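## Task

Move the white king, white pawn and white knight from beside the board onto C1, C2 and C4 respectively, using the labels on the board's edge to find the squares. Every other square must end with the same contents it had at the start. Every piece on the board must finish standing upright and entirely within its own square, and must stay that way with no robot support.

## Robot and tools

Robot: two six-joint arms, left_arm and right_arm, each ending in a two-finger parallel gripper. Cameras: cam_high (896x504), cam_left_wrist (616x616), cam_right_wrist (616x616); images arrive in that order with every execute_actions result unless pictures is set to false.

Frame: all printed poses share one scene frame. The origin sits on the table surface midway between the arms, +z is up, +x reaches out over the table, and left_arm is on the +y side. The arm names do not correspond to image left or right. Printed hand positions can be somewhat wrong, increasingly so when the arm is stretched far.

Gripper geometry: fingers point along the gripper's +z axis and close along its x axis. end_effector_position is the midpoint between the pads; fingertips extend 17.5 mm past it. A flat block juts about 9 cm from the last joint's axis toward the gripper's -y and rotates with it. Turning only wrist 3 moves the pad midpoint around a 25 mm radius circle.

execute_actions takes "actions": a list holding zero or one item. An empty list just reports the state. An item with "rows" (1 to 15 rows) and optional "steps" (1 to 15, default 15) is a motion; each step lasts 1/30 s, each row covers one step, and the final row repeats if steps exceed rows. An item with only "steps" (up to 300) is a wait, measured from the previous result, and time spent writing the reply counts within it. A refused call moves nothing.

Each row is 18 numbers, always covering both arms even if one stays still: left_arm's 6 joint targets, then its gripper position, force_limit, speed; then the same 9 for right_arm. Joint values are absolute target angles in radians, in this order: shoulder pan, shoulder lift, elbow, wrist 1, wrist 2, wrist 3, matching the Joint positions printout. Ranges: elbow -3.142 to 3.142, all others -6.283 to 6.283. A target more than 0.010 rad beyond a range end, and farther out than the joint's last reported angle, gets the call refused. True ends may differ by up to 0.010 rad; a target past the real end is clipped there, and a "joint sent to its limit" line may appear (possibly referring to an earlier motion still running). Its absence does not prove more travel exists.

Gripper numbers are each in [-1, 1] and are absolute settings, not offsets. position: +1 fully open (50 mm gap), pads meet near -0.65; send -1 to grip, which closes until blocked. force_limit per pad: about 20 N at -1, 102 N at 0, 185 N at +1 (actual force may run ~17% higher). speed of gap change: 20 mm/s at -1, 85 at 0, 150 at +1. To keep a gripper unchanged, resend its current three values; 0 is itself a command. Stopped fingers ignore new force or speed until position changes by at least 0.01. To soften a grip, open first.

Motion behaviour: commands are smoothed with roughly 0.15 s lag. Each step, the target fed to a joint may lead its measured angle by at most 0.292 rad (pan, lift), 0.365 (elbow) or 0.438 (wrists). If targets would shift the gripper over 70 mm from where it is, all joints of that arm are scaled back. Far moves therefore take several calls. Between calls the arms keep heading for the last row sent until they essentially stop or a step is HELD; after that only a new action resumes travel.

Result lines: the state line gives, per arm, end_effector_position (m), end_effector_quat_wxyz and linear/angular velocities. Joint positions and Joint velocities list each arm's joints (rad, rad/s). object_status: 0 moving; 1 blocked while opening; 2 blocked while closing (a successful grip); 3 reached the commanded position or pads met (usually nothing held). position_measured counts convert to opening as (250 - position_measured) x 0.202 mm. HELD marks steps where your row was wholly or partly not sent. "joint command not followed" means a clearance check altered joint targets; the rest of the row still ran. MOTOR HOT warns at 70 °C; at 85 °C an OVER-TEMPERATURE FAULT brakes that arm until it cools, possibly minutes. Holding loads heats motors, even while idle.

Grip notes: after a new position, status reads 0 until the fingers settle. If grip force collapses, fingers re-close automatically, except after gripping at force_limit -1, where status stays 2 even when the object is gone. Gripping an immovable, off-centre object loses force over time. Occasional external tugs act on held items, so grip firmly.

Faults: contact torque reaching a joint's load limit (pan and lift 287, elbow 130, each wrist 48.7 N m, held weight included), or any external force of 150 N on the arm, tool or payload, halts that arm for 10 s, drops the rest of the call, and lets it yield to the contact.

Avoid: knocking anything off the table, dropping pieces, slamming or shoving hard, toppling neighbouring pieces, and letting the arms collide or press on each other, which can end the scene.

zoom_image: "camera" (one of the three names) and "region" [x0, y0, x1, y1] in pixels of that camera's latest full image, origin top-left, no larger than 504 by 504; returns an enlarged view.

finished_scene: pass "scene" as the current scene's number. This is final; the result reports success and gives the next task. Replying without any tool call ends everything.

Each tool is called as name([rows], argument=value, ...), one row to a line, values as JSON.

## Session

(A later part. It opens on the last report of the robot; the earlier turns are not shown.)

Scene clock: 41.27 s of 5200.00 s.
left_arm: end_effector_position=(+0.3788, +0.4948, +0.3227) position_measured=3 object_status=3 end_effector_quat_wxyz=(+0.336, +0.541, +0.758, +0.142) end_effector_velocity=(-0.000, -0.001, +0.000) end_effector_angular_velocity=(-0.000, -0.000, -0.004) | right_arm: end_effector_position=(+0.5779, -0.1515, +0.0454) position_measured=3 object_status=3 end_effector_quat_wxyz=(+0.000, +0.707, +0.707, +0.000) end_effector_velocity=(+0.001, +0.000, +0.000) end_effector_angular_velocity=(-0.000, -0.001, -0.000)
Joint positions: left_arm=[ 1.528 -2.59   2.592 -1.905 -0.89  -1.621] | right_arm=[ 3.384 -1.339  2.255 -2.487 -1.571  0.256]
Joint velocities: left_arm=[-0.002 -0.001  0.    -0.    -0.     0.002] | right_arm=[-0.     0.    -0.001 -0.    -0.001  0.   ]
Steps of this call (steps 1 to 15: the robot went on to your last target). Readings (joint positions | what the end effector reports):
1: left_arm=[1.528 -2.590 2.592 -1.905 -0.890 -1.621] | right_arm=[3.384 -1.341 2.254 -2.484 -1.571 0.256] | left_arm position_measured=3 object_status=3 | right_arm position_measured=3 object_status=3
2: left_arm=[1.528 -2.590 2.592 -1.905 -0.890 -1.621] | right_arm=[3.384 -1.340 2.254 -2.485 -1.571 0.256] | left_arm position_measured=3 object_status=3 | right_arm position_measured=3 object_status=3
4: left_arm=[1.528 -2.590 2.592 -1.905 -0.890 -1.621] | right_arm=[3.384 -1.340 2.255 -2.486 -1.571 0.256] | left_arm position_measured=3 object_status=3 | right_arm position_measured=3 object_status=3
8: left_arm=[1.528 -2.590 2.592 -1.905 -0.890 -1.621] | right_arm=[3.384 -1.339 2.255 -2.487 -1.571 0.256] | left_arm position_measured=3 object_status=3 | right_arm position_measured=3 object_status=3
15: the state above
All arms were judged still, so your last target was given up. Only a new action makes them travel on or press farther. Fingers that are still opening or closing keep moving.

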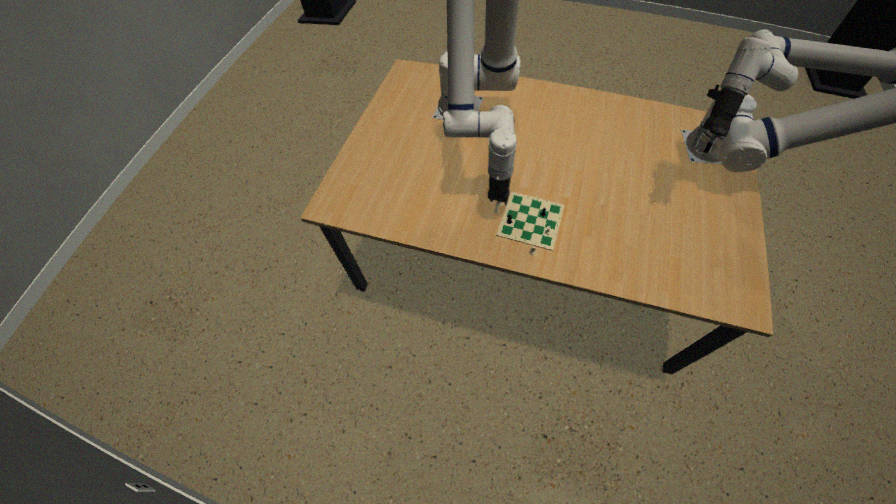

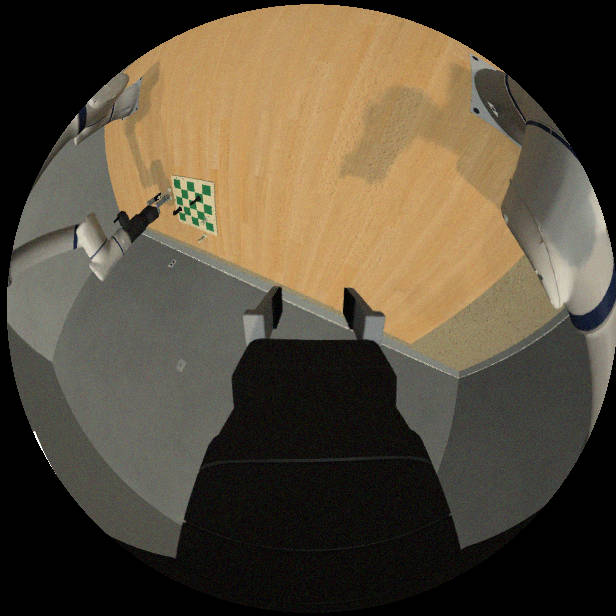

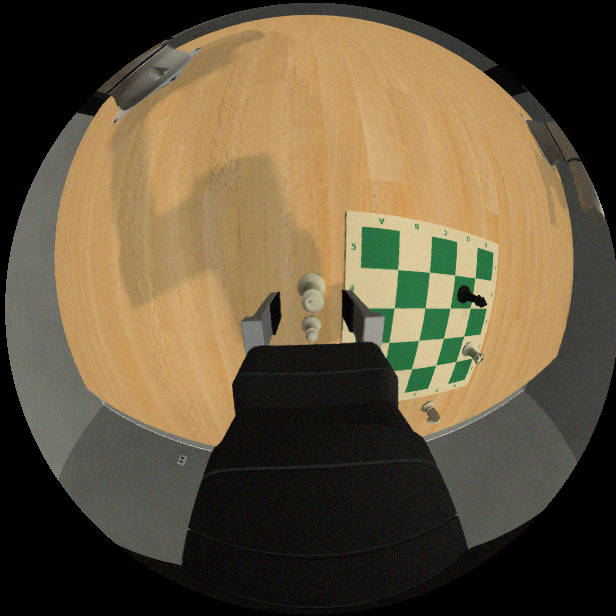

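execute_actions([
  {"rows":[[1.528,-2.59,2.592,-1.905,-0.89,-1.621,1,0,0,3.388,-1.35,2.27,-2.491,-1.571,0.26,1,-0.5,0]]},
], pictures=false)

execute_actions([
  {"rows":[[1.528,-2.59,2.592,-1.905,-0.89,-1.621,1,0,0,3.388,-1.35,2.27,-2.491,-1.571,0.26,-1,-0.5,0]]},
], pictures=false)

execute_actions([
  {"steps":8},
])

execute_actions([
  {"rows":[[1.528,-2.59,2.592,-1.905,-0.89,-1.621,1,0,0,3.388,-1.445,2.215,-2.341,-1.571,0.26,-1,-0.5,0]]},
], pictures=false)

execute_actions([
  {"rows":[[1.528,-2.59,2.592,-1.905,-0.89,-1.621,1,0,0,3.53,-1.1985,1.886,-2.2585,-1.571,0.4,-1,-0.5,0]]},
], pictures=false)

execute_actions([
  {"steps":20},
])

Scene clock: 48.73 s of 5200.00 s.
left_arm: end_effector_position=(+0.3788, +0.4948, +0.3227) position_measured=3 object_status=3 end_effector_quat_wxyz=(+0.336, +0.541, +0.758, +0.142) end_effector_velocity=(-0.000, +0.000, -0.002) end_effector_angular_velocity=(+0.002, +0.001, +0.000) | right_arm: end_effector_position=(+0.5687, -0.1516, +0.0455) position_measured=3 object_status=3 end_effector_quat_wxyz=(+0.000, +0.707, +0.707, +0.000) end_effector_velocity=(-0.002, +0.000, +0.000) end_effector_angular_velocity=(+0.000, -0.001, +0.000)
Joint positions: left_arm=[ 1.528 -2.59   2.592 -1.905 -0.89  -1.621] | right_arm=[ 3.388 -1.35   2.27  -2.491 -1.571  0.26 ]
Joint velocities: left_arm=[-0.     0.001  0.002  0.    -0.    -0.   ] | right_arm=[ 0.001 -0.003  0.003 -0.001  0.     0.   ]
Steps of this call (steps 1 to 90: nothing new was sent; then 3.97 s passed at rest; steps 91 to 105: all 15 steps of this action). Readings (joint positions | what the end effector reports):
91: left_arm=[1.528 -2.590 2.592 -1.905 -0.890 -1.621] | right_arm=[3.384 -1.339 2.255 -2.487 -1.571 0.256] | left_arm position_measured=3 object_status=3 | right_arm position_measured=3 object_status=3
92: left_arm=[1.528 -2.590 2.592 -1.905 -0.890 -1.621] | right_arm=[3.384 -1.340 2.257 -2.488 -1.571 0.256] | left_arm position_measured=3 object_status=3 | right_arm position_measured=3 object_status=3
94: left_arm=[1.528 -2.590 2.592 -1.905 -0.890 -1.621] | right_arm=[3.386 -1.344 2.263 -2.489 -1.571 0.258] | left_arm position_measured=3 object_status=3 | right_arm position_measured=3 object_status=3
98: left_arm=[1.528 -2.590 2.592 -1.905 -0.890 -1.621] | right_arm=[3.387 -1.348 2.267 -2.490 -1.571 0.259] | left_arm position_measured=3 object_status=3 | right_arm position_measured=3 object_status=3
105: the state above

Scene clock: 49.23 s of 5200.00 s.
left_arm: end_effector_position=(+0.3788, +0.4948, +0.3227) position_measured=3 object_status=3 end_effector_quat_wxyz=(+0.336, +0.541, +0.758, +0.142) end_effector_velocity=(-0.000, +0.001, -0.001) end_effector_angular_velocity=(+0.001, +0.000, +0.001) | right_arm: end_effector_position=(+0.5685, -0.1515, +0.0455) position_measured=186 object_status=0 end_effector_quat_wxyz=(+0.000, +0.707, +0.707, +0.000) end_effector_velocity=(+0.000, +0.000, -0.000) end_effector_angular_velocity=(+0.000, +0.001, -0.000)
Joint positions: left_arm=[ 1.528 -2.59   2.592 -1.905 -0.89  -1.621] | right_arm=[ 3.388 -1.35   2.27  -2.491 -1.571  0.26 ]
Joint velocities: left_arm=[ 0.    -0.001  0.002  0.001 -0.    -0.001] | right_arm=[ 0.     0.001 -0.001  0.     0.001  0.   ]
Steps of this call (steps 1 to 15: all 15 steps of this action). Readings (joint positions | what the end effector reports):
1: left_arm=[1.528 -2.590 2.592 -1.905 -0.890 -1.621] | right_arm=[3.388 -1.350 2.270 -2.491 -1.571 0.260] | left_arm position_measured=3 object_status=3 | right_arm position_measured=7 object_status=0
2: left_arm=[1.528 -2.590 2.592 -1.905 -0.890 -1.621] | right_arm=[3.388 -1.350 2.270 -2.491 -1.571 0.260] | left_arm position_measured=3 object_status=3 | right_arm position_measured=21 object_status=0
4: left_arm=[1.528 -2.590 2.592 -1.905 -0.890 -1.621] | right_arm=[3.388 -1.350 2.270 -2.491 -1.571 0.260] | left_arm position_measured=3 object_status=3 | right_arm position_measured=49 object_status=0
8: left_arm=[1.528 -2.590 2.592 -1.905 -0.890 -1.621] | right_arm=[3.388 -1.350 2.270 -2.491 -1.571 0.260] | left_arm position_measured=3 object_status=3 | right_arm position_measured=105 object_status=0
15: the state above

Scene clock: 49.50 s of 5200.00 s.
left_arm: end_effector_position=(+0.3788, +0.4948, +0.3227) position_measured=3 object_status=3 end_effector_quat_wxyz=(+0.336, +0.541, +0.758, +0.142) end_effector_velocity=(-0.000, -0.000, +0.000) end_effector_angular_velocity=(-0.002, +0.000, +0.000) | right_arm: end_effector_position=(+0.5685, -0.1515, +0.0455) position_measured=186 object_status=2 end_effector_quat_wxyz=(+0.000, +0.707, +0.707, +0.000) end_effector_velocity=(+0.001, +0.000, +0.001) end_effector_angular_velocity=(+0.001, -0.001, +0.000)
Joint positions: left_arm=[ 1.528 -2.59   2.592 -1.905 -0.89  -1.621] | right_arm=[ 3.388 -1.35   2.27  -2.491 -1.571  0.26 ]
Joint velocities: left_arm=[-0.    -0.001 -0.    -0.    -0.    -0.001] | right_arm=[-0.    -0.001 -0.001 -0.     0.001 -0.   ]
Steps of this call (steps 1 to 8: the robot went on to your last target). Readings (joint positions | what the end effector reports):
1: left_arm=[1.528 -2.590 2.592 -1.905 -0.890 -1.621] | right_arm=[3.388 -1.350 2.270 -2.491 -1.571 0.260] | left_arm position_measured=3 object_status=3 | right_arm position_measured=186 object_status=0
2: left_arm=[1.528 -2.590 2.592 -1.905 -0.890 -1.621] | right_arm=[3.388 -1.350 2.270 -2.491 -1.571 0.260] | left_arm position_measured=3 object_status=3 | right_arm position_measured=186 object_status=0
4: left_arm=[1.528 -2.590 2.592 -1.905 -0.890 -1.621] | right_arm=[3.388 -1.350 2.270 -2.491 -1.571 0.260] | left_arm position_measured=3 object_status=3 | right_arm position_measured=186 object_status=0
8: the state above

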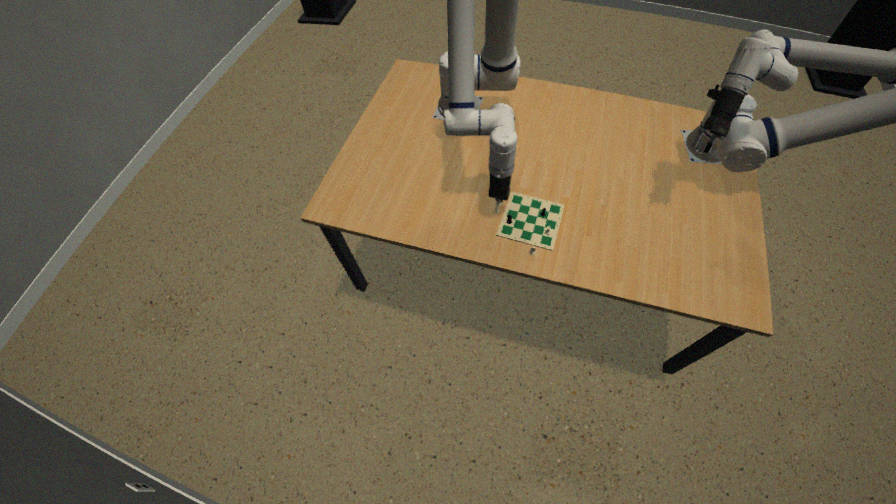

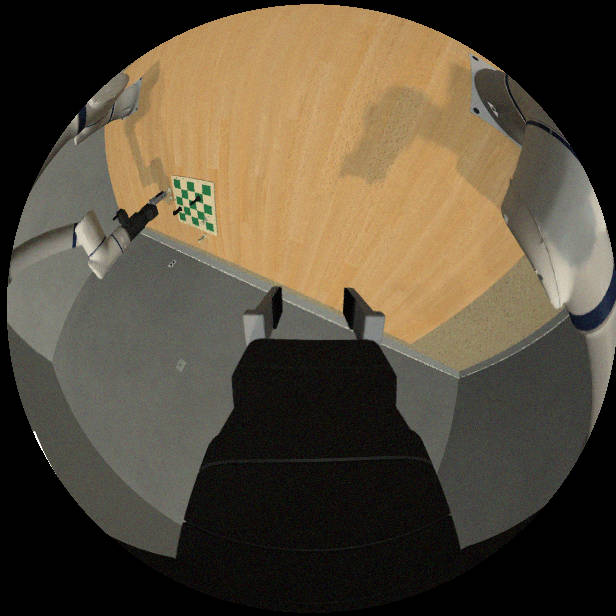

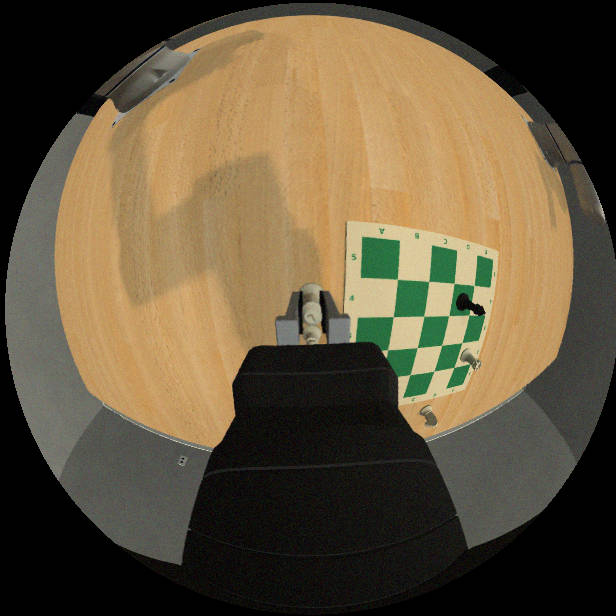

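Scene clock: 50.00 s of 5200.00 s.
left_arm: end_effector_position=(+0.3788, +0.4948, +0.3227) position_measured=3 object_status=3 end_effector_quat_wxyz=(+0.336, +0.541, +0.758, +0.142) end_effector_velocity=(-0.000, -0.000, +0.001) end_effector_angular_velocity=(-0.001, -0.000, -0.001) | right_arm: end_effector_position=(+0.5746, -0.1499, +0.1102) position_measured=186 object_status=2 end_effector_quat_wxyz=(+0.000, +0.707, +0.707, +0.000) end_effector_velocity=(+0.002, +0.000, +0.017) end_effector_angular_velocity=(+0.001, -0.003, +0.001)
Joint positions: left_arm=[ 1.528 -2.59   2.592 -1.905 -0.89  -1.621] | right_arm=[ 3.388 -1.442  2.217 -2.346 -1.571  0.26 ]
Joint velocities: left_arm=[-0.    -0.001 -0.001  0.    -0.     0.001] | right_arm=[ 0.    -0.023 -0.014  0.035 -0.    -0.001]
Steps of this call (steps 1 to 15: all 15 steps of this action). Readings (joint positions | what the end effector reports):
1: left_arm=[1.528 -2.590 2.592 -1.905 -0.890 -1.621] | right_arm=[3.388 -1.350 2.270 -2.491 -1.571 0.260] | left_arm position_measured=3 object_status=3 | right_arm position_measured=186 object_status=2
2: left_arm=[1.528 -2.590 2.592 -1.905 -0.890 -1.621] | right_arm=[3.388 -1.360 2.265 -2.473 -1.571 0.260] | left_arm position_measured=3 object_status=3 | right_arm position_measured=186 object_status=2
4: left_arm=[1.528 -2.590 2.592 -1.905 -0.890 -1.621] | right_arm=[3.388 -1.396 2.243 -2.420 -1.571 0.260] | left_arm position_measured=3 object_status=3 | right_arm position_measured=186 object_status=2
8: left_arm=[1.528 -2.590 2.592 -1.905 -0.890 -1.621] | right_arm=[3.388 -1.428 2.225 -2.369 -1.571 0.260] | left_arm position_measured=3 object_status=3 | right_arm position_measured=186 object_status=2
15: the state above

Scene clock: 50.50 s of 5200.00 s.
left_arm: end_effector_position=(+0.3788, +0.4948, +0.3227) position_measured=3 object_status=3 end_effector_quat_wxyz=(+0.336, +0.541, +0.758, +0.142) end_effector_velocity=(+0.000, -0.001, +0.000) end_effector_angular_velocity=(+0.000, -0.000, +0.000) | right_arm: end_effector_position=(+0.6756, -0.0259, +0.1119) position_measured=186 object_status=2 end_effector_quat_wxyz=(+0.000, +0.706, +0.708, +0.000) end_effector_velocity=(+0.085, +0.140, -0.013) end_effector_angular_velocity=(-0.001, +0.003, +0.002)
Joint positions: left_arm=[ 1.528 -2.59   2.592 -1.905 -0.89  -1.621] | right_arm=[ 3.513 -1.227  1.925 -2.269 -1.571  0.383]
Joint velocities: left_arm=[-0.     0.002 -0.001 -0.001  0.    -0.   ] | right_arm=[ 0.129  0.22  -0.295  0.078  0.     0.127]
Steps of this call (steps 1 to 15: all 15 steps of this action). Readings (joint positions | what the end effector reports):
1: left_arm=[1.528 -2.590 2.592 -1.905 -0.890 -1.621] | right_arm=[3.388 -1.442 2.216 -2.344 -1.571 0.260] | left_arm position_measured=3 object_status=3 | right_arm position_measured=186 object_status=2
2: left_arm=[1.528 -2.590 2.592 -1.905 -0.890 -1.621] | right_arm=[3.394 -1.433 2.202 -2.340 -1.571 0.266] | left_arm position_measured=3 object_status=3 | right_arm position_measured=186 object_status=2
4: left_arm=[1.528 -2.590 2.592 -1.905 -0.890 -1.621] | right_arm=[3.415 -1.396 2.152 -2.328 -1.571 0.287] | left_arm position_measured=3 object_status=3 | right_arm position_measured=186 object_status=2
8: left_arm=[1.528 -2.590 2.592 -1.905 -0.890 -1.621] | right_arm=[3.454 -1.329 2.061 -2.304 -1.571 0.326] | left_arm position_measured=3 object_status=3 | right_arm position_measured=186 object_status=2
15: the state above

Scene clock: 51.17 s of 5200.00 s.
left_arm: end_effector_position=(+0.3788, +0.4948, +0.3227) position_measured=3 object_status=3 end_effector_quat_wxyz=(+0.336, +0.541, +0.758, +0.142) end_effector_velocity=(+0.000, +0.000, +0.001) end_effector_angular_velocity=(-0.003, -0.000, +0.001) | right_arm: end_effector_position=(+0.6867, -0.0074, +0.1102) position_measured=186 object_status=2 end_effector_quat_wxyz=(+0.000, +0.706, +0.708, +0.000) end_effector_velocity=(+0.001, +0.001, +0.000) end_effector_angular_velocity=(+0.000, -0.000, -0.001)
Joint positions: left_arm=[ 1.528 -2.59   2.592 -1.905 -0.89  -1.621] | right_arm=[ 3.53  -1.199  1.886 -2.259 -1.571  0.4  ]
Joint velocities: left_arm=[ 0.    -0.001 -0.001  0.     0.    -0.002] | right_arm=[ 0.001  0.002 -0.003  0.     0.     0.001]
Steps of this call (steps 1 to 20: the robot went on to your last target). Readings (joint positions | what the end effector reports):
1: left_arm=[1.528 -2.590 2.592 -1.905 -0.890 -1.621] | right_arm=[3.517 -1.221 1.916 -2.266 -1.571 0.387] | left_arm position_measured=3 object_status=3 | right_arm position_measured=186 object_status=2
2: left_arm=[1.528 -2.590 2.592 -1.905 -0.890 -1.621] | right_arm=[3.520 -1.216 1.909 -2.265 -1.571 0.390] | left_arm position_measured=3 object_status=3 | right_arm position_measured=186 object_status=2
4: left_arm=[1.528 -2.590 2.592 -1.905 -0.890 -1.621] | right_arm=[3.524 -1.209 1.900 -2.262 -1.571 0.394] | left_arm position_measured=3 object_status=3 | right_arm position_measured=186 object_status=2
8: left_arm=[1.528 -2.590 2.592 -1.905 -0.890 -1.621] | right_arm=[3.528 -1.202 1.891 -2.260 -1.571 0.398] | left_arm position_measured=3 object_status=3 | right_arm position_measured=186 object_status=2
20: the state above

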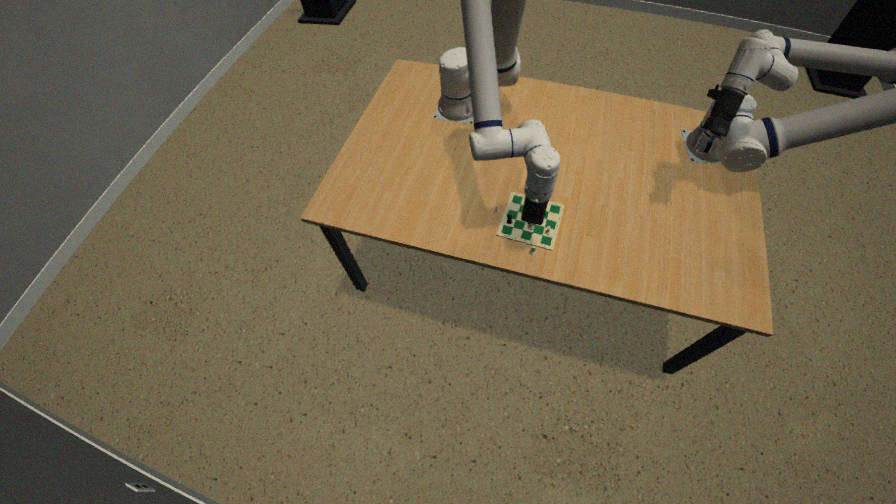

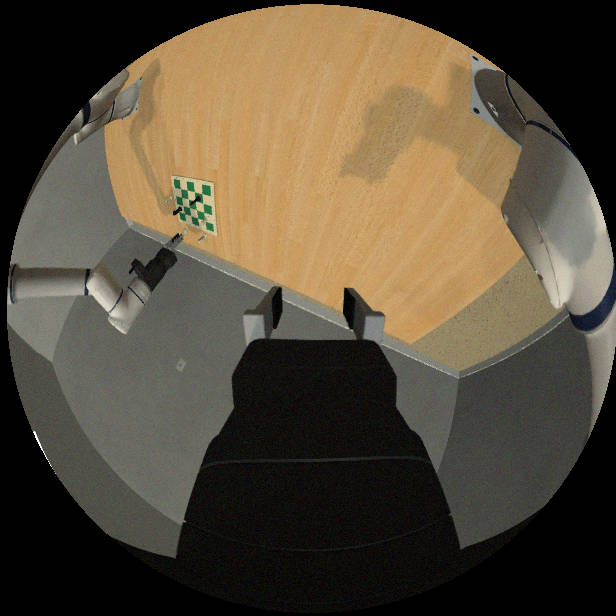

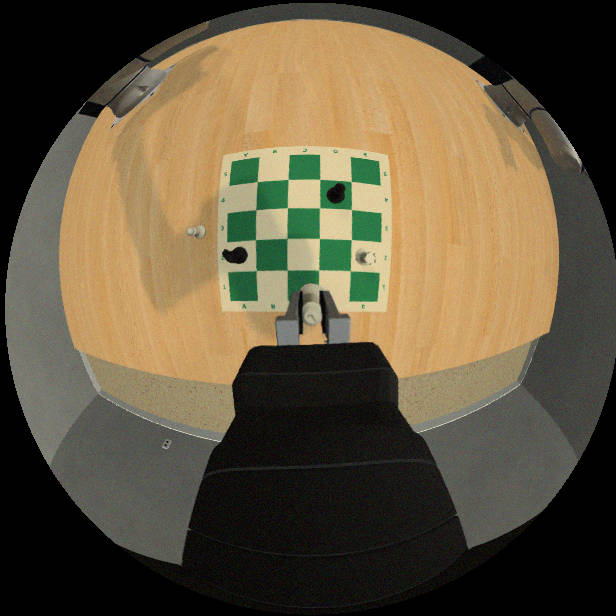

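execute_actions([
  {"rows":[[1.528,-2.59,2.592,-1.905,-0.89,-1.621,1,0,0,3.517,-1.1365,1.926,-2.3605,-1.571,0.389,-1,-0.5,0]]},
])

Scene clock: 53.43 s of 5200.00 s.
left_arm: end_effector_position=(+0.3788, +0.4948, +0.3227) position_measured=3 object_status=3 end_effector_quat_wxyz=(+0.336, +0.541, +0.758, +0.142) end_effector_velocity=(-0.000, -0.000, +0.000) end_effector_angular_velocity=(-0.002, +0.001, +0.000) | right_arm: end_effector_position=(+0.6890, -0.0170, +0.0539) position_measured=186 object_status=2 end_effector_quat_wxyz=(+0.000, +0.707, +0.707, +0.000) end_effector_velocity=(+0.000, -0.002, -0.012) end_effector_angular_velocity=(+0.000, -0.000, -0.002)
Joint positions: left_arm=[ 1.528 -2.59   2.592 -1.905 -0.89  -1.621] | right_arm=[ 3.517 -1.138  1.925 -2.358 -1.571  0.389]
Joint velocities: left_arm=[-0.001 -0.     0.     0.    -0.001 -0.002] | right_arm=[-0.003  0.013  0.009 -0.022 -0.    -0.001]
Steps of this call (steps 1 to 15: the robot went on to your last target; steps 16 to 53: nothing new was sent; steps 54 to 68: all 15 steps of this action). Readings (joint positions | what the end effector reports):
54: left_arm=[1.528 -2.590 2.592 -1.905 -0.890 -1.621] | right_arm=[3.530 -1.198 1.886 -2.259 -1.571 0.400] | left_arm position_measured=3 object_status=3 | right_arm position_measured=186 object_status=2
55: left_arm=[1.528 -2.590 2.592 -1.905 -0.890 -1.621] | right_arm=[3.528 -1.190 1.891 -2.276 -1.571 0.399] | left_arm position_measured=3 object_status=3 | right_arm position_measured=186 object_status=2
57: left_arm=[1.528 -2.590 2.592 -1.905 -0.890 -1.621] | right_arm=[3.523 -1.166 1.908 -2.310 -1.571 0.395] | left_arm position_measured=3 object_status=3 | right_arm position_measured=186 object_status=2
61: left_arm=[1.528 -2.590 2.592 -1.905 -0.890 -1.621] | right_arm=[3.519 -1.147 1.919 -2.343 -1.571 0.391] | left_arm position_measured=3 object_status=3 | right_arm position_measured=186 object_status=2
68: the state above

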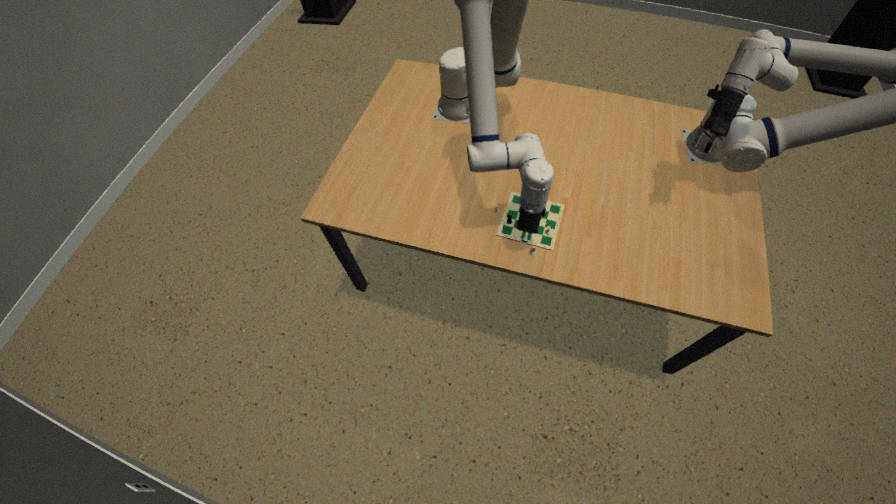

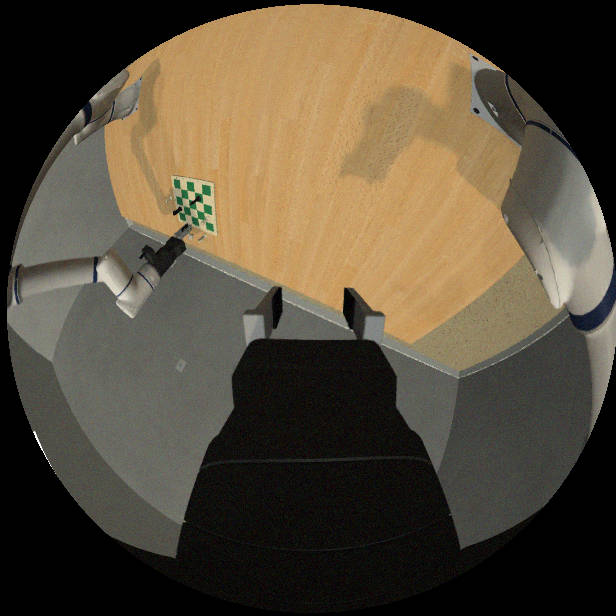

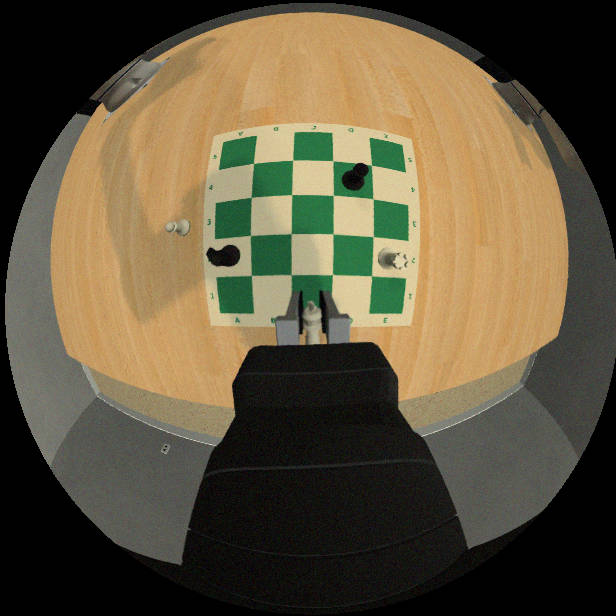

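zoom_image(camera="cam_high", region=[490,200,570,265])

zoom_image(camera="cam_left_wrist", region=[150,190,230,270])

zoom_image(camera="cam_right_wrist", region=[260,260,360,360])

Region (490, 200, 570, 265) of cam_high's 896x504 image, scaled by 6.300, with more detail than that image has; it fills the top 410 rows of this view, and the rest is white.

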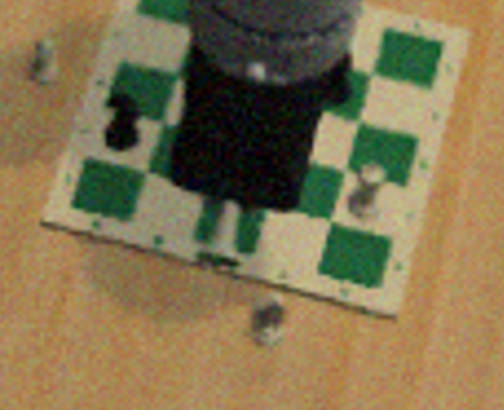

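Region (150, 190, 230, 270) of cam_left_wrist's 616x616 image, scaled by 6.300, with more detail than that image has.

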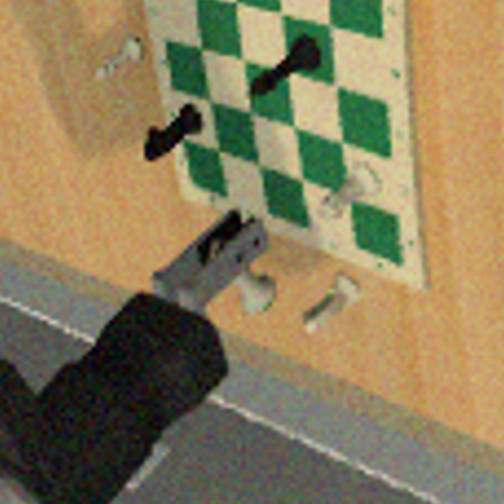

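Region (260, 260, 360, 360) of cam_right_wrist's 616x616 image, scaled by 5.040, with more detail than that image has.

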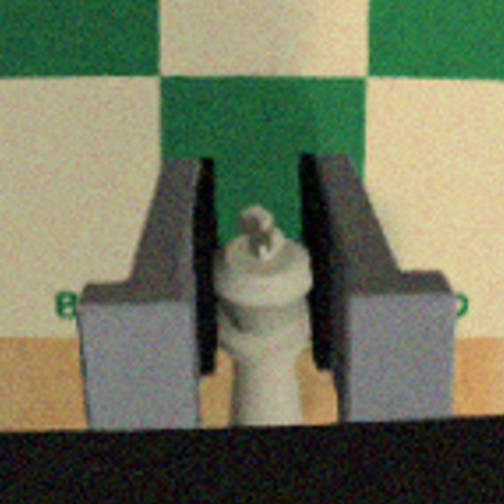

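execute_actions([
  {"rows":[[1.528,-2.59,2.592,-1.905,-0.89,-1.621,1,0,0,3.517,-1.25,1.8,-2.12,-1.571,0.389,-1,-0.5,0]]},
], pictures=false)

execute_actions([
  {"rows":[[1.528,-2.59,2.592,-1.905,-0.89,-1.621,1,0,0,3.1,-1.2,1.713,-0.773,-1.571,0,-1,-0.5,0]]},
], pictures=false)

execute_actions([
  {"steps":45},
], pictures=false)

execute_actions([
  {"rows":[[1.528,-2.59,2.592,-1.905,-0.89,-1.621,1,0,0,3.1,-1.0,1.713,-0.973,-1.571,0,-1,-0.5,0]]},
], pictures=false)

execute_actions([
  {"steps":20},
])

zoom_image(camera="cam_left_wrist", region=[80,150,200,270])

Scene clock: 68.33 s of 5200.00 s.
left_arm: end_effector_position=(+0.3788, +0.4948, +0.3227) position_measured=3 object_status=3 end_effector_quat_wxyz=(+0.336, +0.541, +0.758, +0.142) end_effector_velocity=(+0.000, +0.001, -0.001) end_effector_angular_velocity=(+0.001, +0.000, +0.001) | right_arm: end_effector_position=(+0.7067, -0.0101, +0.1766) position_measured=186 object_status=2 end_effector_quat_wxyz=(-0.000, +0.707, +0.707, -0.000) end_effector_velocity=(+0.002, +0.001, +0.062) end_effector_angular_velocity=(-0.000, +0.001, +0.001)
Joint positions: left_arm=[ 1.528 -2.59   2.592 -1.905 -0.89  -1.621] | right_arm=[ 3.517 -1.243  1.807 -2.134 -1.571  0.389]
Joint velocities: left_arm=[ 0.001 -0.     0.001  0.    -0.     0.   ] | right_arm=[ 0.    -0.051 -0.056  0.108 -0.    -0.001]
Steps of this call (steps 1 to 15: the robot went on to your last target; steps 16 to 90: nothing new was sent; then 11.40 s passed at rest; steps 91 to 105: all 15 steps of this action). Readings (joint positions | what the end effector reports):
91: left_arm=[1.528 -2.590 2.592 -1.905 -0.890 -1.621] | right_arm=[3.517 -1.137 1.926 -2.360 -1.571 0.389] | left_arm position_measured=3 object_status=3 | right_arm position_measured=186 object_status=2
92: left_arm=[1.528 -2.590 2.592 -1.905 -0.890 -1.621] | right_arm=[3.517 -1.143 1.919 -2.343 -1.571 0.389] | left_arm position_measured=3 object_status=3 | right_arm position_measured=186 object_status=2
94: left_arm=[1.528 -2.590 2.592 -1.905 -0.890 -1.621] | right_arm=[3.517 -1.168 1.891 -2.296 -1.571 0.389] | left_arm position_measured=3 object_status=3 | right_arm position_measured=186 object_status=2
98: left_arm=[1.528 -2.590 2.592 -1.905 -0.890 -1.621] | right_arm=[3.517 -1.209 1.845 -2.206 -1.571 0.389] | left_arm position_measured=3 object_status=3 | right_arm position_measured=186 object_status=2
105: the state above

Scene clock: 68.83 s of 5200.00 s.
left_arm: end_effector_position=(+0.3788, +0.4948, +0.3227) position_measured=3 object_status=3 end_effector_quat_wxyz=(+0.336, +0.541, +0.758, +0.142) end_effector_velocity=(-0.000, +0.000, -0.001) end_effector_angular_velocity=(+0.001, +0.001, +0.000) | right_arm: end_effector_position=(+0.7197, -0.1830, +0.1726) position_measured=186 object_status=2 end_effector_quat_wxyz=(-0.094, +0.696, +0.699, -0.132) end_effector_velocity=(-0.096, -0.362, +0.019) end_effector_angular_velocity=(-0.024, +0.917, -0.103)
Joint positions: left_arm=[ 1.528 -2.59   2.592 -1.905 -0.89  -1.621] | right_arm=[ 3.293 -1.219  1.751 -1.778 -1.571  0.161]
Joint velocities: left_arm=[ 0.     0.     0.001 -0.    -0.001 -0.   ] | right_arm=[-0.476  0.046 -0.094  0.956  0.002 -0.394]
Steps of this call (steps 1 to 15: all 15 steps of this action). Readings (joint positions | what the end effector reports):
1: left_arm=[1.528 -2.590 2.592 -1.905 -0.890 -1.621] | right_arm=[3.517 -1.245 1.806 -2.130 -1.571 0.388] | left_arm position_measured=3 object_status=3 | right_arm position_measured=186 object_status=2
2: left_arm=[1.528 -2.590 2.592 -1.905 -0.890 -1.621] | right_arm=[3.507 -1.244 1.802 -2.113 -1.571 0.373] | left_arm position_measured=3 object_status=3 | right_arm position_measured=186 object_status=2
4: left_arm=[1.528 -2.590 2.592 -1.905 -0.890 -1.621] | right_arm=[3.472 -1.238 1.792 -2.063 -1.571 0.330] | left_arm position_measured=3 object_status=3 | right_arm position_measured=186 object_status=2
8: left_arm=[1.528 -2.590 2.592 -1.905 -0.890 -1.621] | right_arm=[3.408 -1.230 1.775 -1.967 -1.571 0.260] | left_arm position_measured=3 object_status=3 | right_arm position_measured=186 object_status=2
15: the state above

Scene clock: 70.33 s of 5200.00 s.
left_arm: end_effector_position=(+0.3788, +0.4948, +0.3227) position_measured=3 object_status=3 end_effector_quat_wxyz=(+0.336, +0.541, +0.758, +0.142) end_effector_velocity=(+0.000, -0.000, +0.001) end_effector_angular_velocity=(-0.001, -0.000, -0.000) | right_arm: end_effector_position=(+0.5262, -0.3124, +0.3206) position_measured=186 object_status=2 end_effector_quat_wxyz=(-0.437, +0.568, +0.553, -0.425) end_effector_velocity=(+0.000, -0.000, +0.000) end_effector_angular_velocity=(+0.000, +0.002, +0.000)
Joint positions: left_arm=[ 1.528 -2.59   2.592 -1.905 -0.89  -1.621] | right_arm=[ 3.1   -1.2    1.713 -0.773 -1.571  0.   ]
Joint velocities: left_arm=[-0.     0.001 -0.002  0.    -0.     0.   ] | right_arm=[-0.     0.001 -0.001  0.002 -0.    -0.   ]
Steps of this call (steps 1 to 45: the robot went on to your last target). Readings (joint positions | what the end effector reports):
1: left_arm=[1.528 -2.590 2.592 -1.905 -0.890 -1.621] | right_arm=[3.277 -1.217 1.748 -1.744 -1.571 0.148] | left_arm position_measured=3 object_status=3 | right_arm position_measured=186 object_status=2
2: left_arm=[1.528 -2.590 2.592 -1.905 -0.890 -1.621] | right_arm=[3.262 -1.216 1.745 -1.709 -1.571 0.135] | left_arm position_measured=3 object_status=3 | right_arm position_measured=186 object_status=2
4: left_arm=[1.528 -2.590 2.592 -1.905 -0.890 -1.621] | right_arm=[3.232 -1.213 1.739 -1.633 -1.571 0.111] | left_arm position_measured=3 object_status=3 | right_arm position_measured=186 object_status=2
8: left_arm=[1.528 -2.590 2.592 -1.905 -0.890 -1.621] | right_arm=[3.184 -1.208 1.730 -1.463 -1.571 0.070] | left_arm position_measured=3 object_status=3 | right_arm position_measured=186 object_status=2
45: the state above

Scene clock: 70.83 s of 5200.00 s.
left_arm: end_effector_position=(+0.3788, +0.4948, +0.3227) position_measured=3 object_status=3 end_effector_quat_wxyz=(+0.336, +0.541, +0.758, +0.142) end_effector_velocity=(+0.000, +0.000, -0.000) end_effector_angular_velocity=(-0.001, -0.000, +0.001) | right_arm: end_effector_position=(+0.5677, -0.3137, +0.1837) position_measured=186 object_status=2 end_effector_quat_wxyz=(-0.437, +0.568, +0.553, -0.425) end_effector_velocity=(+0.019, -0.001, -0.091) end_effector_angular_velocity=(-0.001, -0.002, +0.000)
Joint positions: left_arm=[ 1.528 -2.59   2.592 -1.905 -0.89  -1.621] | right_arm=[ 3.1   -1.016  1.713 -0.957 -1.571  0.   ]
Joint velocities: left_arm=[ 0.    -0.001  0.     0.     0.    -0.   ] | right_arm=[-0.     0.118  0.    -0.12  -0.     0.001]
Steps of this call (steps 1 to 15: all 15 steps of this action). Readings (joint positions | what the end effector reports):
1: left_arm=[1.528 -2.590 2.592 -1.905 -0.890 -1.621] | right_arm=[3.100 -1.200 1.713 -0.773 -1.571 0.000] | left_arm position_measured=3 object_status=3 | right_arm position_measured=186 object_status=2
2: left_arm=[1.528 -2.590 2.592 -1.905 -0.890 -1.621] | right_arm=[3.100 -1.189 1.712 -0.784 -1.571 0.000] | left_arm position_measured=3 object_status=3 | right_arm position_measured=186 object_status=2
4: left_arm=[1.528 -2.590 2.592 -1.905 -0.890 -1.621] | right_arm=[3.100 -1.153 1.713 -0.819 -1.571 0.000] | left_arm position_measured=3 object_status=3 | right_arm position_measured=186 object_status=2
8: left_arm=[1.528 -2.590 2.592 -1.905 -0.890 -1.621] | right_arm=[3.100 -1.089 1.713 -0.884 -1.571 0.000] | left_arm position_measured=3 object_status=3 | right_arm position_measured=186 object_status=2
15: the state above

Scene clock: 71.50 s of 5200.00 s.
left_arm: end_effector_position=(+0.3788, +0.4948, +0.3227) position_measured=3 object_status=3 end_effector_quat_wxyz=(+0.336, +0.541, +0.758, +0.142) end_effector_velocity=(+0.000, -0.000, -0.000) end_effector_angular_velocity=(+0.000, -0.000, +0.001) | right_arm: end_effector_position=(+0.5700, -0.3137, +0.1718) position_measured=186 object_status=2 end_effector_quat_wxyz=(-0.437, +0.568, +0.553, -0.425) end_effector_velocity=(+0.000, +0.000, -0.001) end_effector_angular_velocity=(-0.000, -0.000, -0.002)
Joint positions: left_arm=[ 1.528 -2.59   2.592 -1.905 -0.89  -1.621] | right_arm=[ 3.1   -1.     1.713 -0.973 -1.571 -0.   ]
Joint velocities: left_arm=[ 0.     0.002 -0.    -0.001  0.    -0.001] | right_arm=[-0.     0.001 -0.    -0.001  0.002  0.001]
Steps of this call (steps 1 to 20: the robot went on to your last target). Readings (joint positions | what the end effector reports):
1: left_arm=[1.528 -2.590 2.592 -1.905 -0.890 -1.621] | right_arm=[3.100 -1.012 1.713 -0.961 -1.571 0.000] | left_arm position_measured=3 object_status=3 | right_arm position_measured=186 object_status=2
2: left_arm=[1.528 -2.590 2.592 -1.905 -0.890 -1.621] | right_arm=[3.100 -1.009 1.713 -0.964 -1.571 0.000] | left_arm position_measured=3 object_status=3 | right_arm position_measured=186 object_status=2
4: left_arm=[1.528 -2.590 2.592 -1.905 -0.890 -1.621] | right_arm=[3.100 -1.006 1.713 -0.967 -1.571 0.000] | left_arm position_measured=3 object_status=3 | right_arm position_measured=186 object_status=2
8: left_arm=[1.528 -2.590 2.592 -1.905 -0.890 -1.621] | right_arm=[3.100 -1.002 1.713 -0.971 -1.571 0.000] | left_arm position_measured=3 object_status=3 | right_arm position_measured=186 object_status=2
20: the state above

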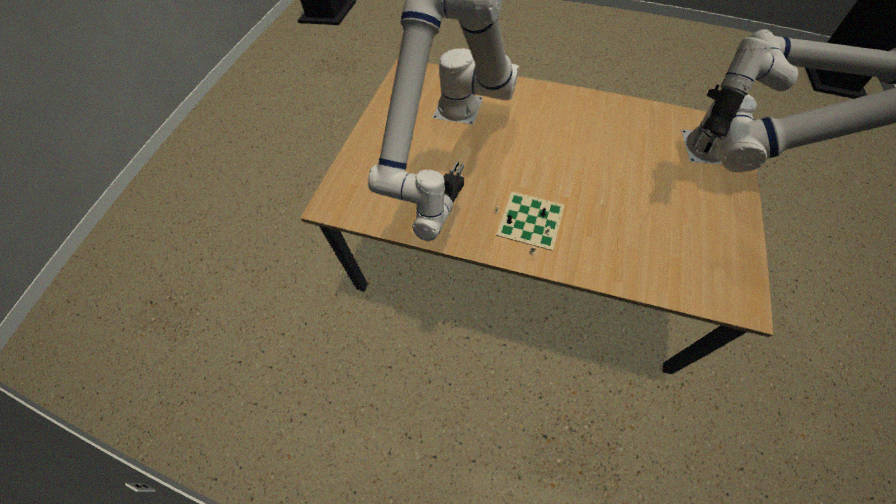

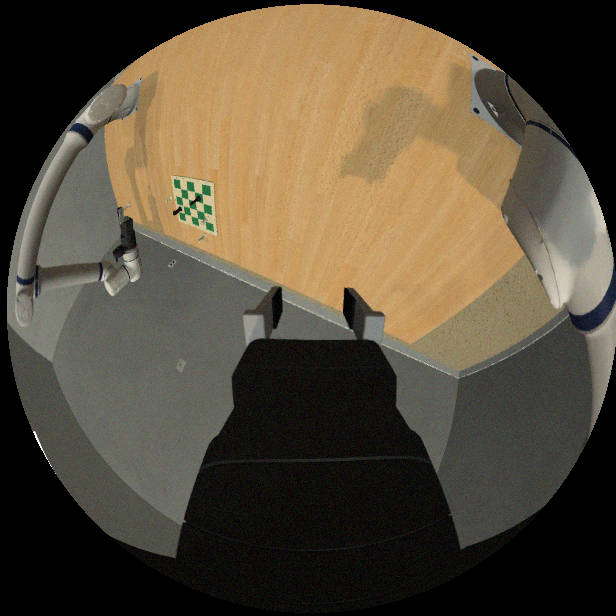

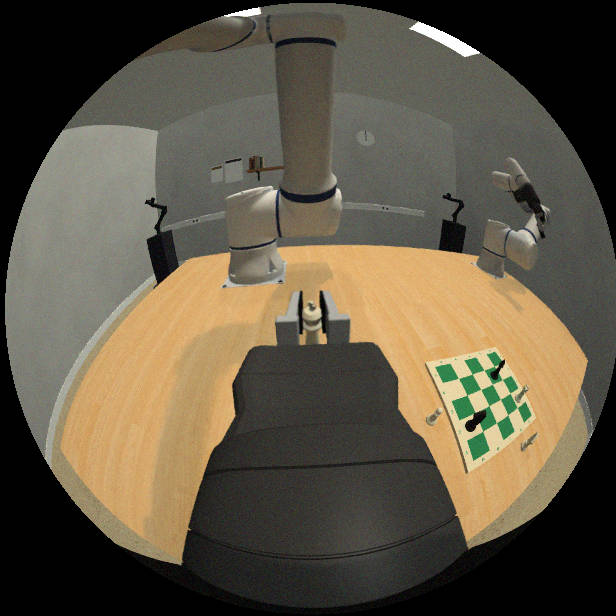

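Region (80, 150, 200, 270) of cam_left_wrist's 616x616 image, scaled by 4.200, with more detail than that image has.

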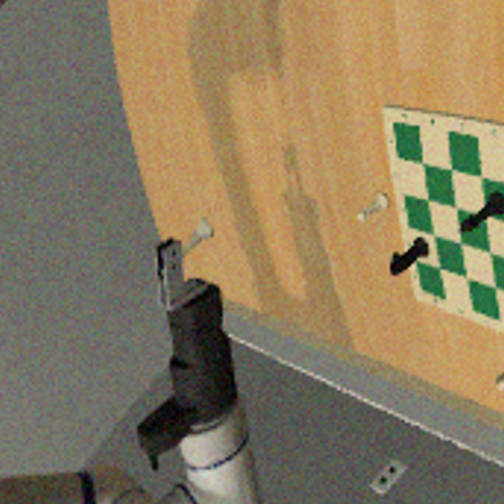

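execute_actions([
  {"rows":[[1.528,-2.59,2.592,-1.905,-0.89,-1.621,1,0,0,3.1,-0.846,1.713,-1.127,-1.571,0,-1,-0.5,0]]},
], pictures=false)

execute_actions([
  {"steps":20},
])

zoom_image(camera="cam_left_wrist", region=[110,165,190,245])

Scene clock: 77.50 s of 5200.00 s.
left_arm: end_effector_position=(+0.3788, +0.4948, +0.3227) position_measured=3 object_status=3 end_effector_quat_wxyz=(+0.336, +0.541, +0.758, +0.142) end_effector_velocity=(+0.000, +0.001, -0.001) end_effector_angular_velocity=(+0.001, +0.000, +0.002) | right_arm: end_effector_position=(+0.5828, -0.3140, +0.0587) position_measured=186 object_status=2 end_effector_quat_wxyz=(-0.437, +0.568, +0.553, -0.425) end_effector_velocity=(+0.001, -0.000, -0.045) end_effector_angular_velocity=(-0.001, +0.002, +0.000)
Joint positions: left_arm=[ 1.528 -2.59   2.592 -1.905 -0.89  -1.621] | right_arm=[ 3.1   -0.854  1.713 -1.119 -1.571 -0.   ]
Joint velocities: left_arm=[ 0.002 -0.     0.001  0.    -0.    -0.   ] | right_arm=[-0.     0.059  0.001 -0.058 -0.001  0.001]
Steps of this call (steps 1 to 15: the robot went on to your last target; steps 16 to 90: nothing new was sent; then 2.50 s passed at rest; steps 91 to 105: all 15 steps of this action). Readings (joint positions | what the end effector reports):
91: left_arm=[1.528 -2.590 2.592 -1.905 -0.890 -1.621] | right_arm=[3.100 -1.000 1.713 -0.973 -1.571 -0.000] | left_arm position_measured=3 object_status=3 | right_arm position_measured=186 object_status=2
92: left_arm=[1.528 -2.590 2.592 -1.905 -0.890 -1.621] | right_arm=[3.100 -0.989 1.712 -0.984 -1.571 0.000] | left_arm position_measured=3 object_status=3 | right_arm position_measured=186 object_status=2
94: left_arm=[1.528 -2.590 2.592 -1.905 -0.890 -1.621] | right_arm=[3.100 -0.953 1.714 -1.019 -1.571 0.000] | left_arm position_measured=3 object_status=3 | right_arm position_measured=186 object_status=2
98: left_arm=[1.528 -2.590 2.592 -1.905 -0.890 -1.621] | right_arm=[3.100 -0.892 1.713 -1.081 -1.571 -0.000] | left_arm position_measured=3 object_status=3 | right_arm position_measured=186 object_status=2
105: the state above

Scene clock: 78.17 s of 5200.00 s.
left_arm: end_effector_position=(+0.3788, +0.4948, +0.3227) position_measured=3 object_status=3 end_effector_quat_wxyz=(+0.336, +0.541, +0.758, +0.142) end_effector_velocity=(-0.000, -0.000, -0.000) end_effector_angular_velocity=(-0.001, -0.000, -0.000) | right_arm: end_effector_position=(+0.5830, -0.3141, +0.0529) position_measured=186 object_status=2 end_effector_quat_wxyz=(-0.437, +0.568, +0.553, -0.425) end_effector_velocity=(+0.000, -0.000, -0.000) end_effector_angular_velocity=(-0.000, -0.001, -0.000)
Joint positions: left_arm=[ 1.528 -2.59   2.592 -1.905 -0.89  -1.621] | right_arm=[ 3.1   -0.846  1.713 -1.127 -1.571  0.   ]
Joint velocities: left_arm=[-0.    -0.001  0.    -0.001  0.     0.   ] | right_arm=[-0.     0.    -0.001 -0.001 -0.     0.   ]
Steps of this call (steps 1 to 15: the robot went on to your last target; steps 16 to 20: nothing new was sent). Readings (joint positions | what the end effector reports):
1: left_arm=[1.528 -2.590 2.592 -1.905 -0.890 -1.621] | right_arm=[3.100 -0.852 1.713 -1.121 -1.571 -0.000] | left_arm position_measured=3 object_status=3 | right_arm position_measured=186 object_status=2
2: left_arm=[1.528 -2.590 2.592 -1.905 -0.890 -1.621] | right_arm=[3.100 -0.851 1.713 -1.123 -1.571 -0.000] | left_arm position_measured=3 object_status=3 | right_arm position_measured=186 object_status=2
4: left_arm=[1.528 -2.590 2.592 -1.905 -0.890 -1.621] | right_arm=[3.100 -0.849 1.713 -1.124 -1.571 -0.000] | left_arm position_measured=3 object_status=3 | right_arm position_measured=186 object_status=2
8: left_arm=[1.528 -2.590 2.592 -1.905 -0.890 -1.621] | right_arm=[3.100 -0.847 1.713 -1.126 -1.571 -0.000] | left_arm position_measured=3 object_status=3 | right_arm position_measured=186 object_status=2
20: the state above
All arms were judged still, so your last target was given up. Only a new action makes them travel on or press farther. Fingers that are still opening or closing keep moving.

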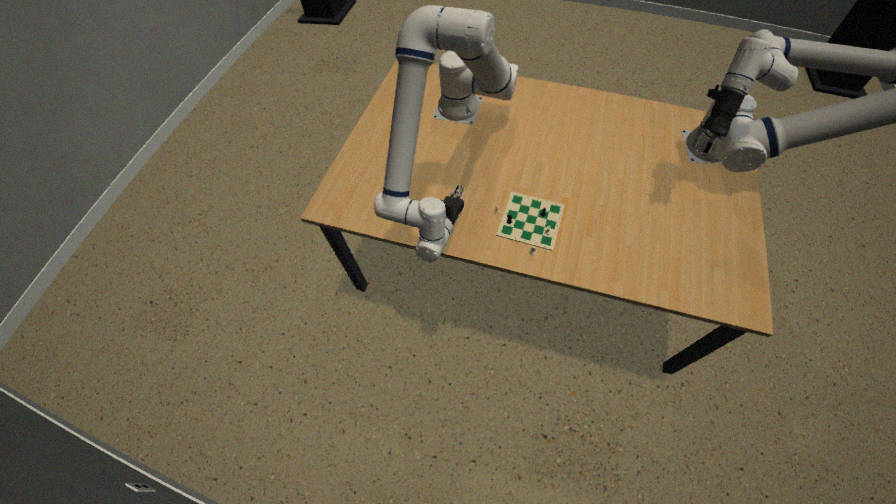

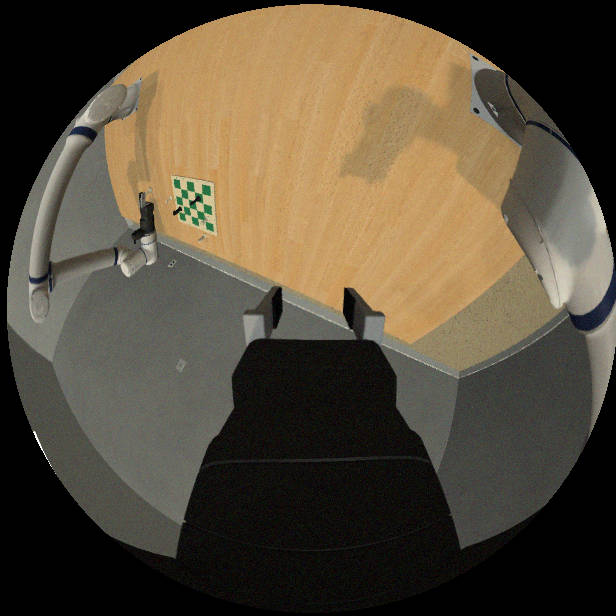

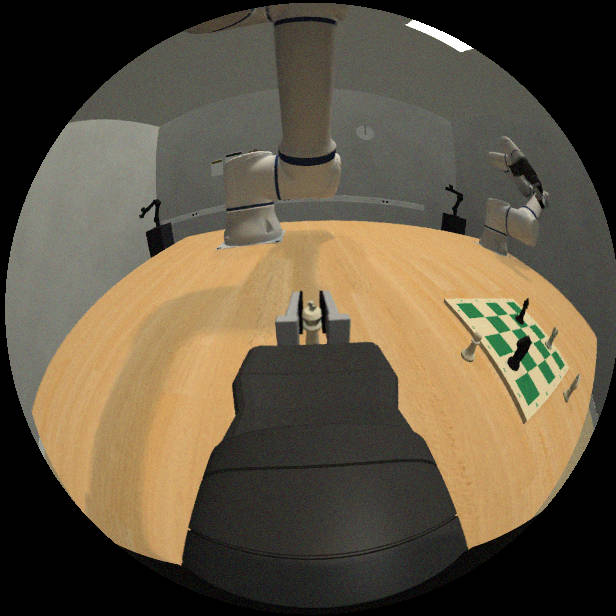

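Region (110, 165, 190, 245) of cam_left_wrist's 616x616 image, scaled by 6.300, with more detail than that image has.

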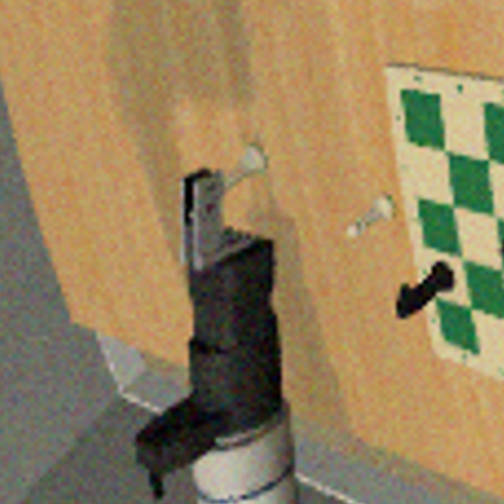

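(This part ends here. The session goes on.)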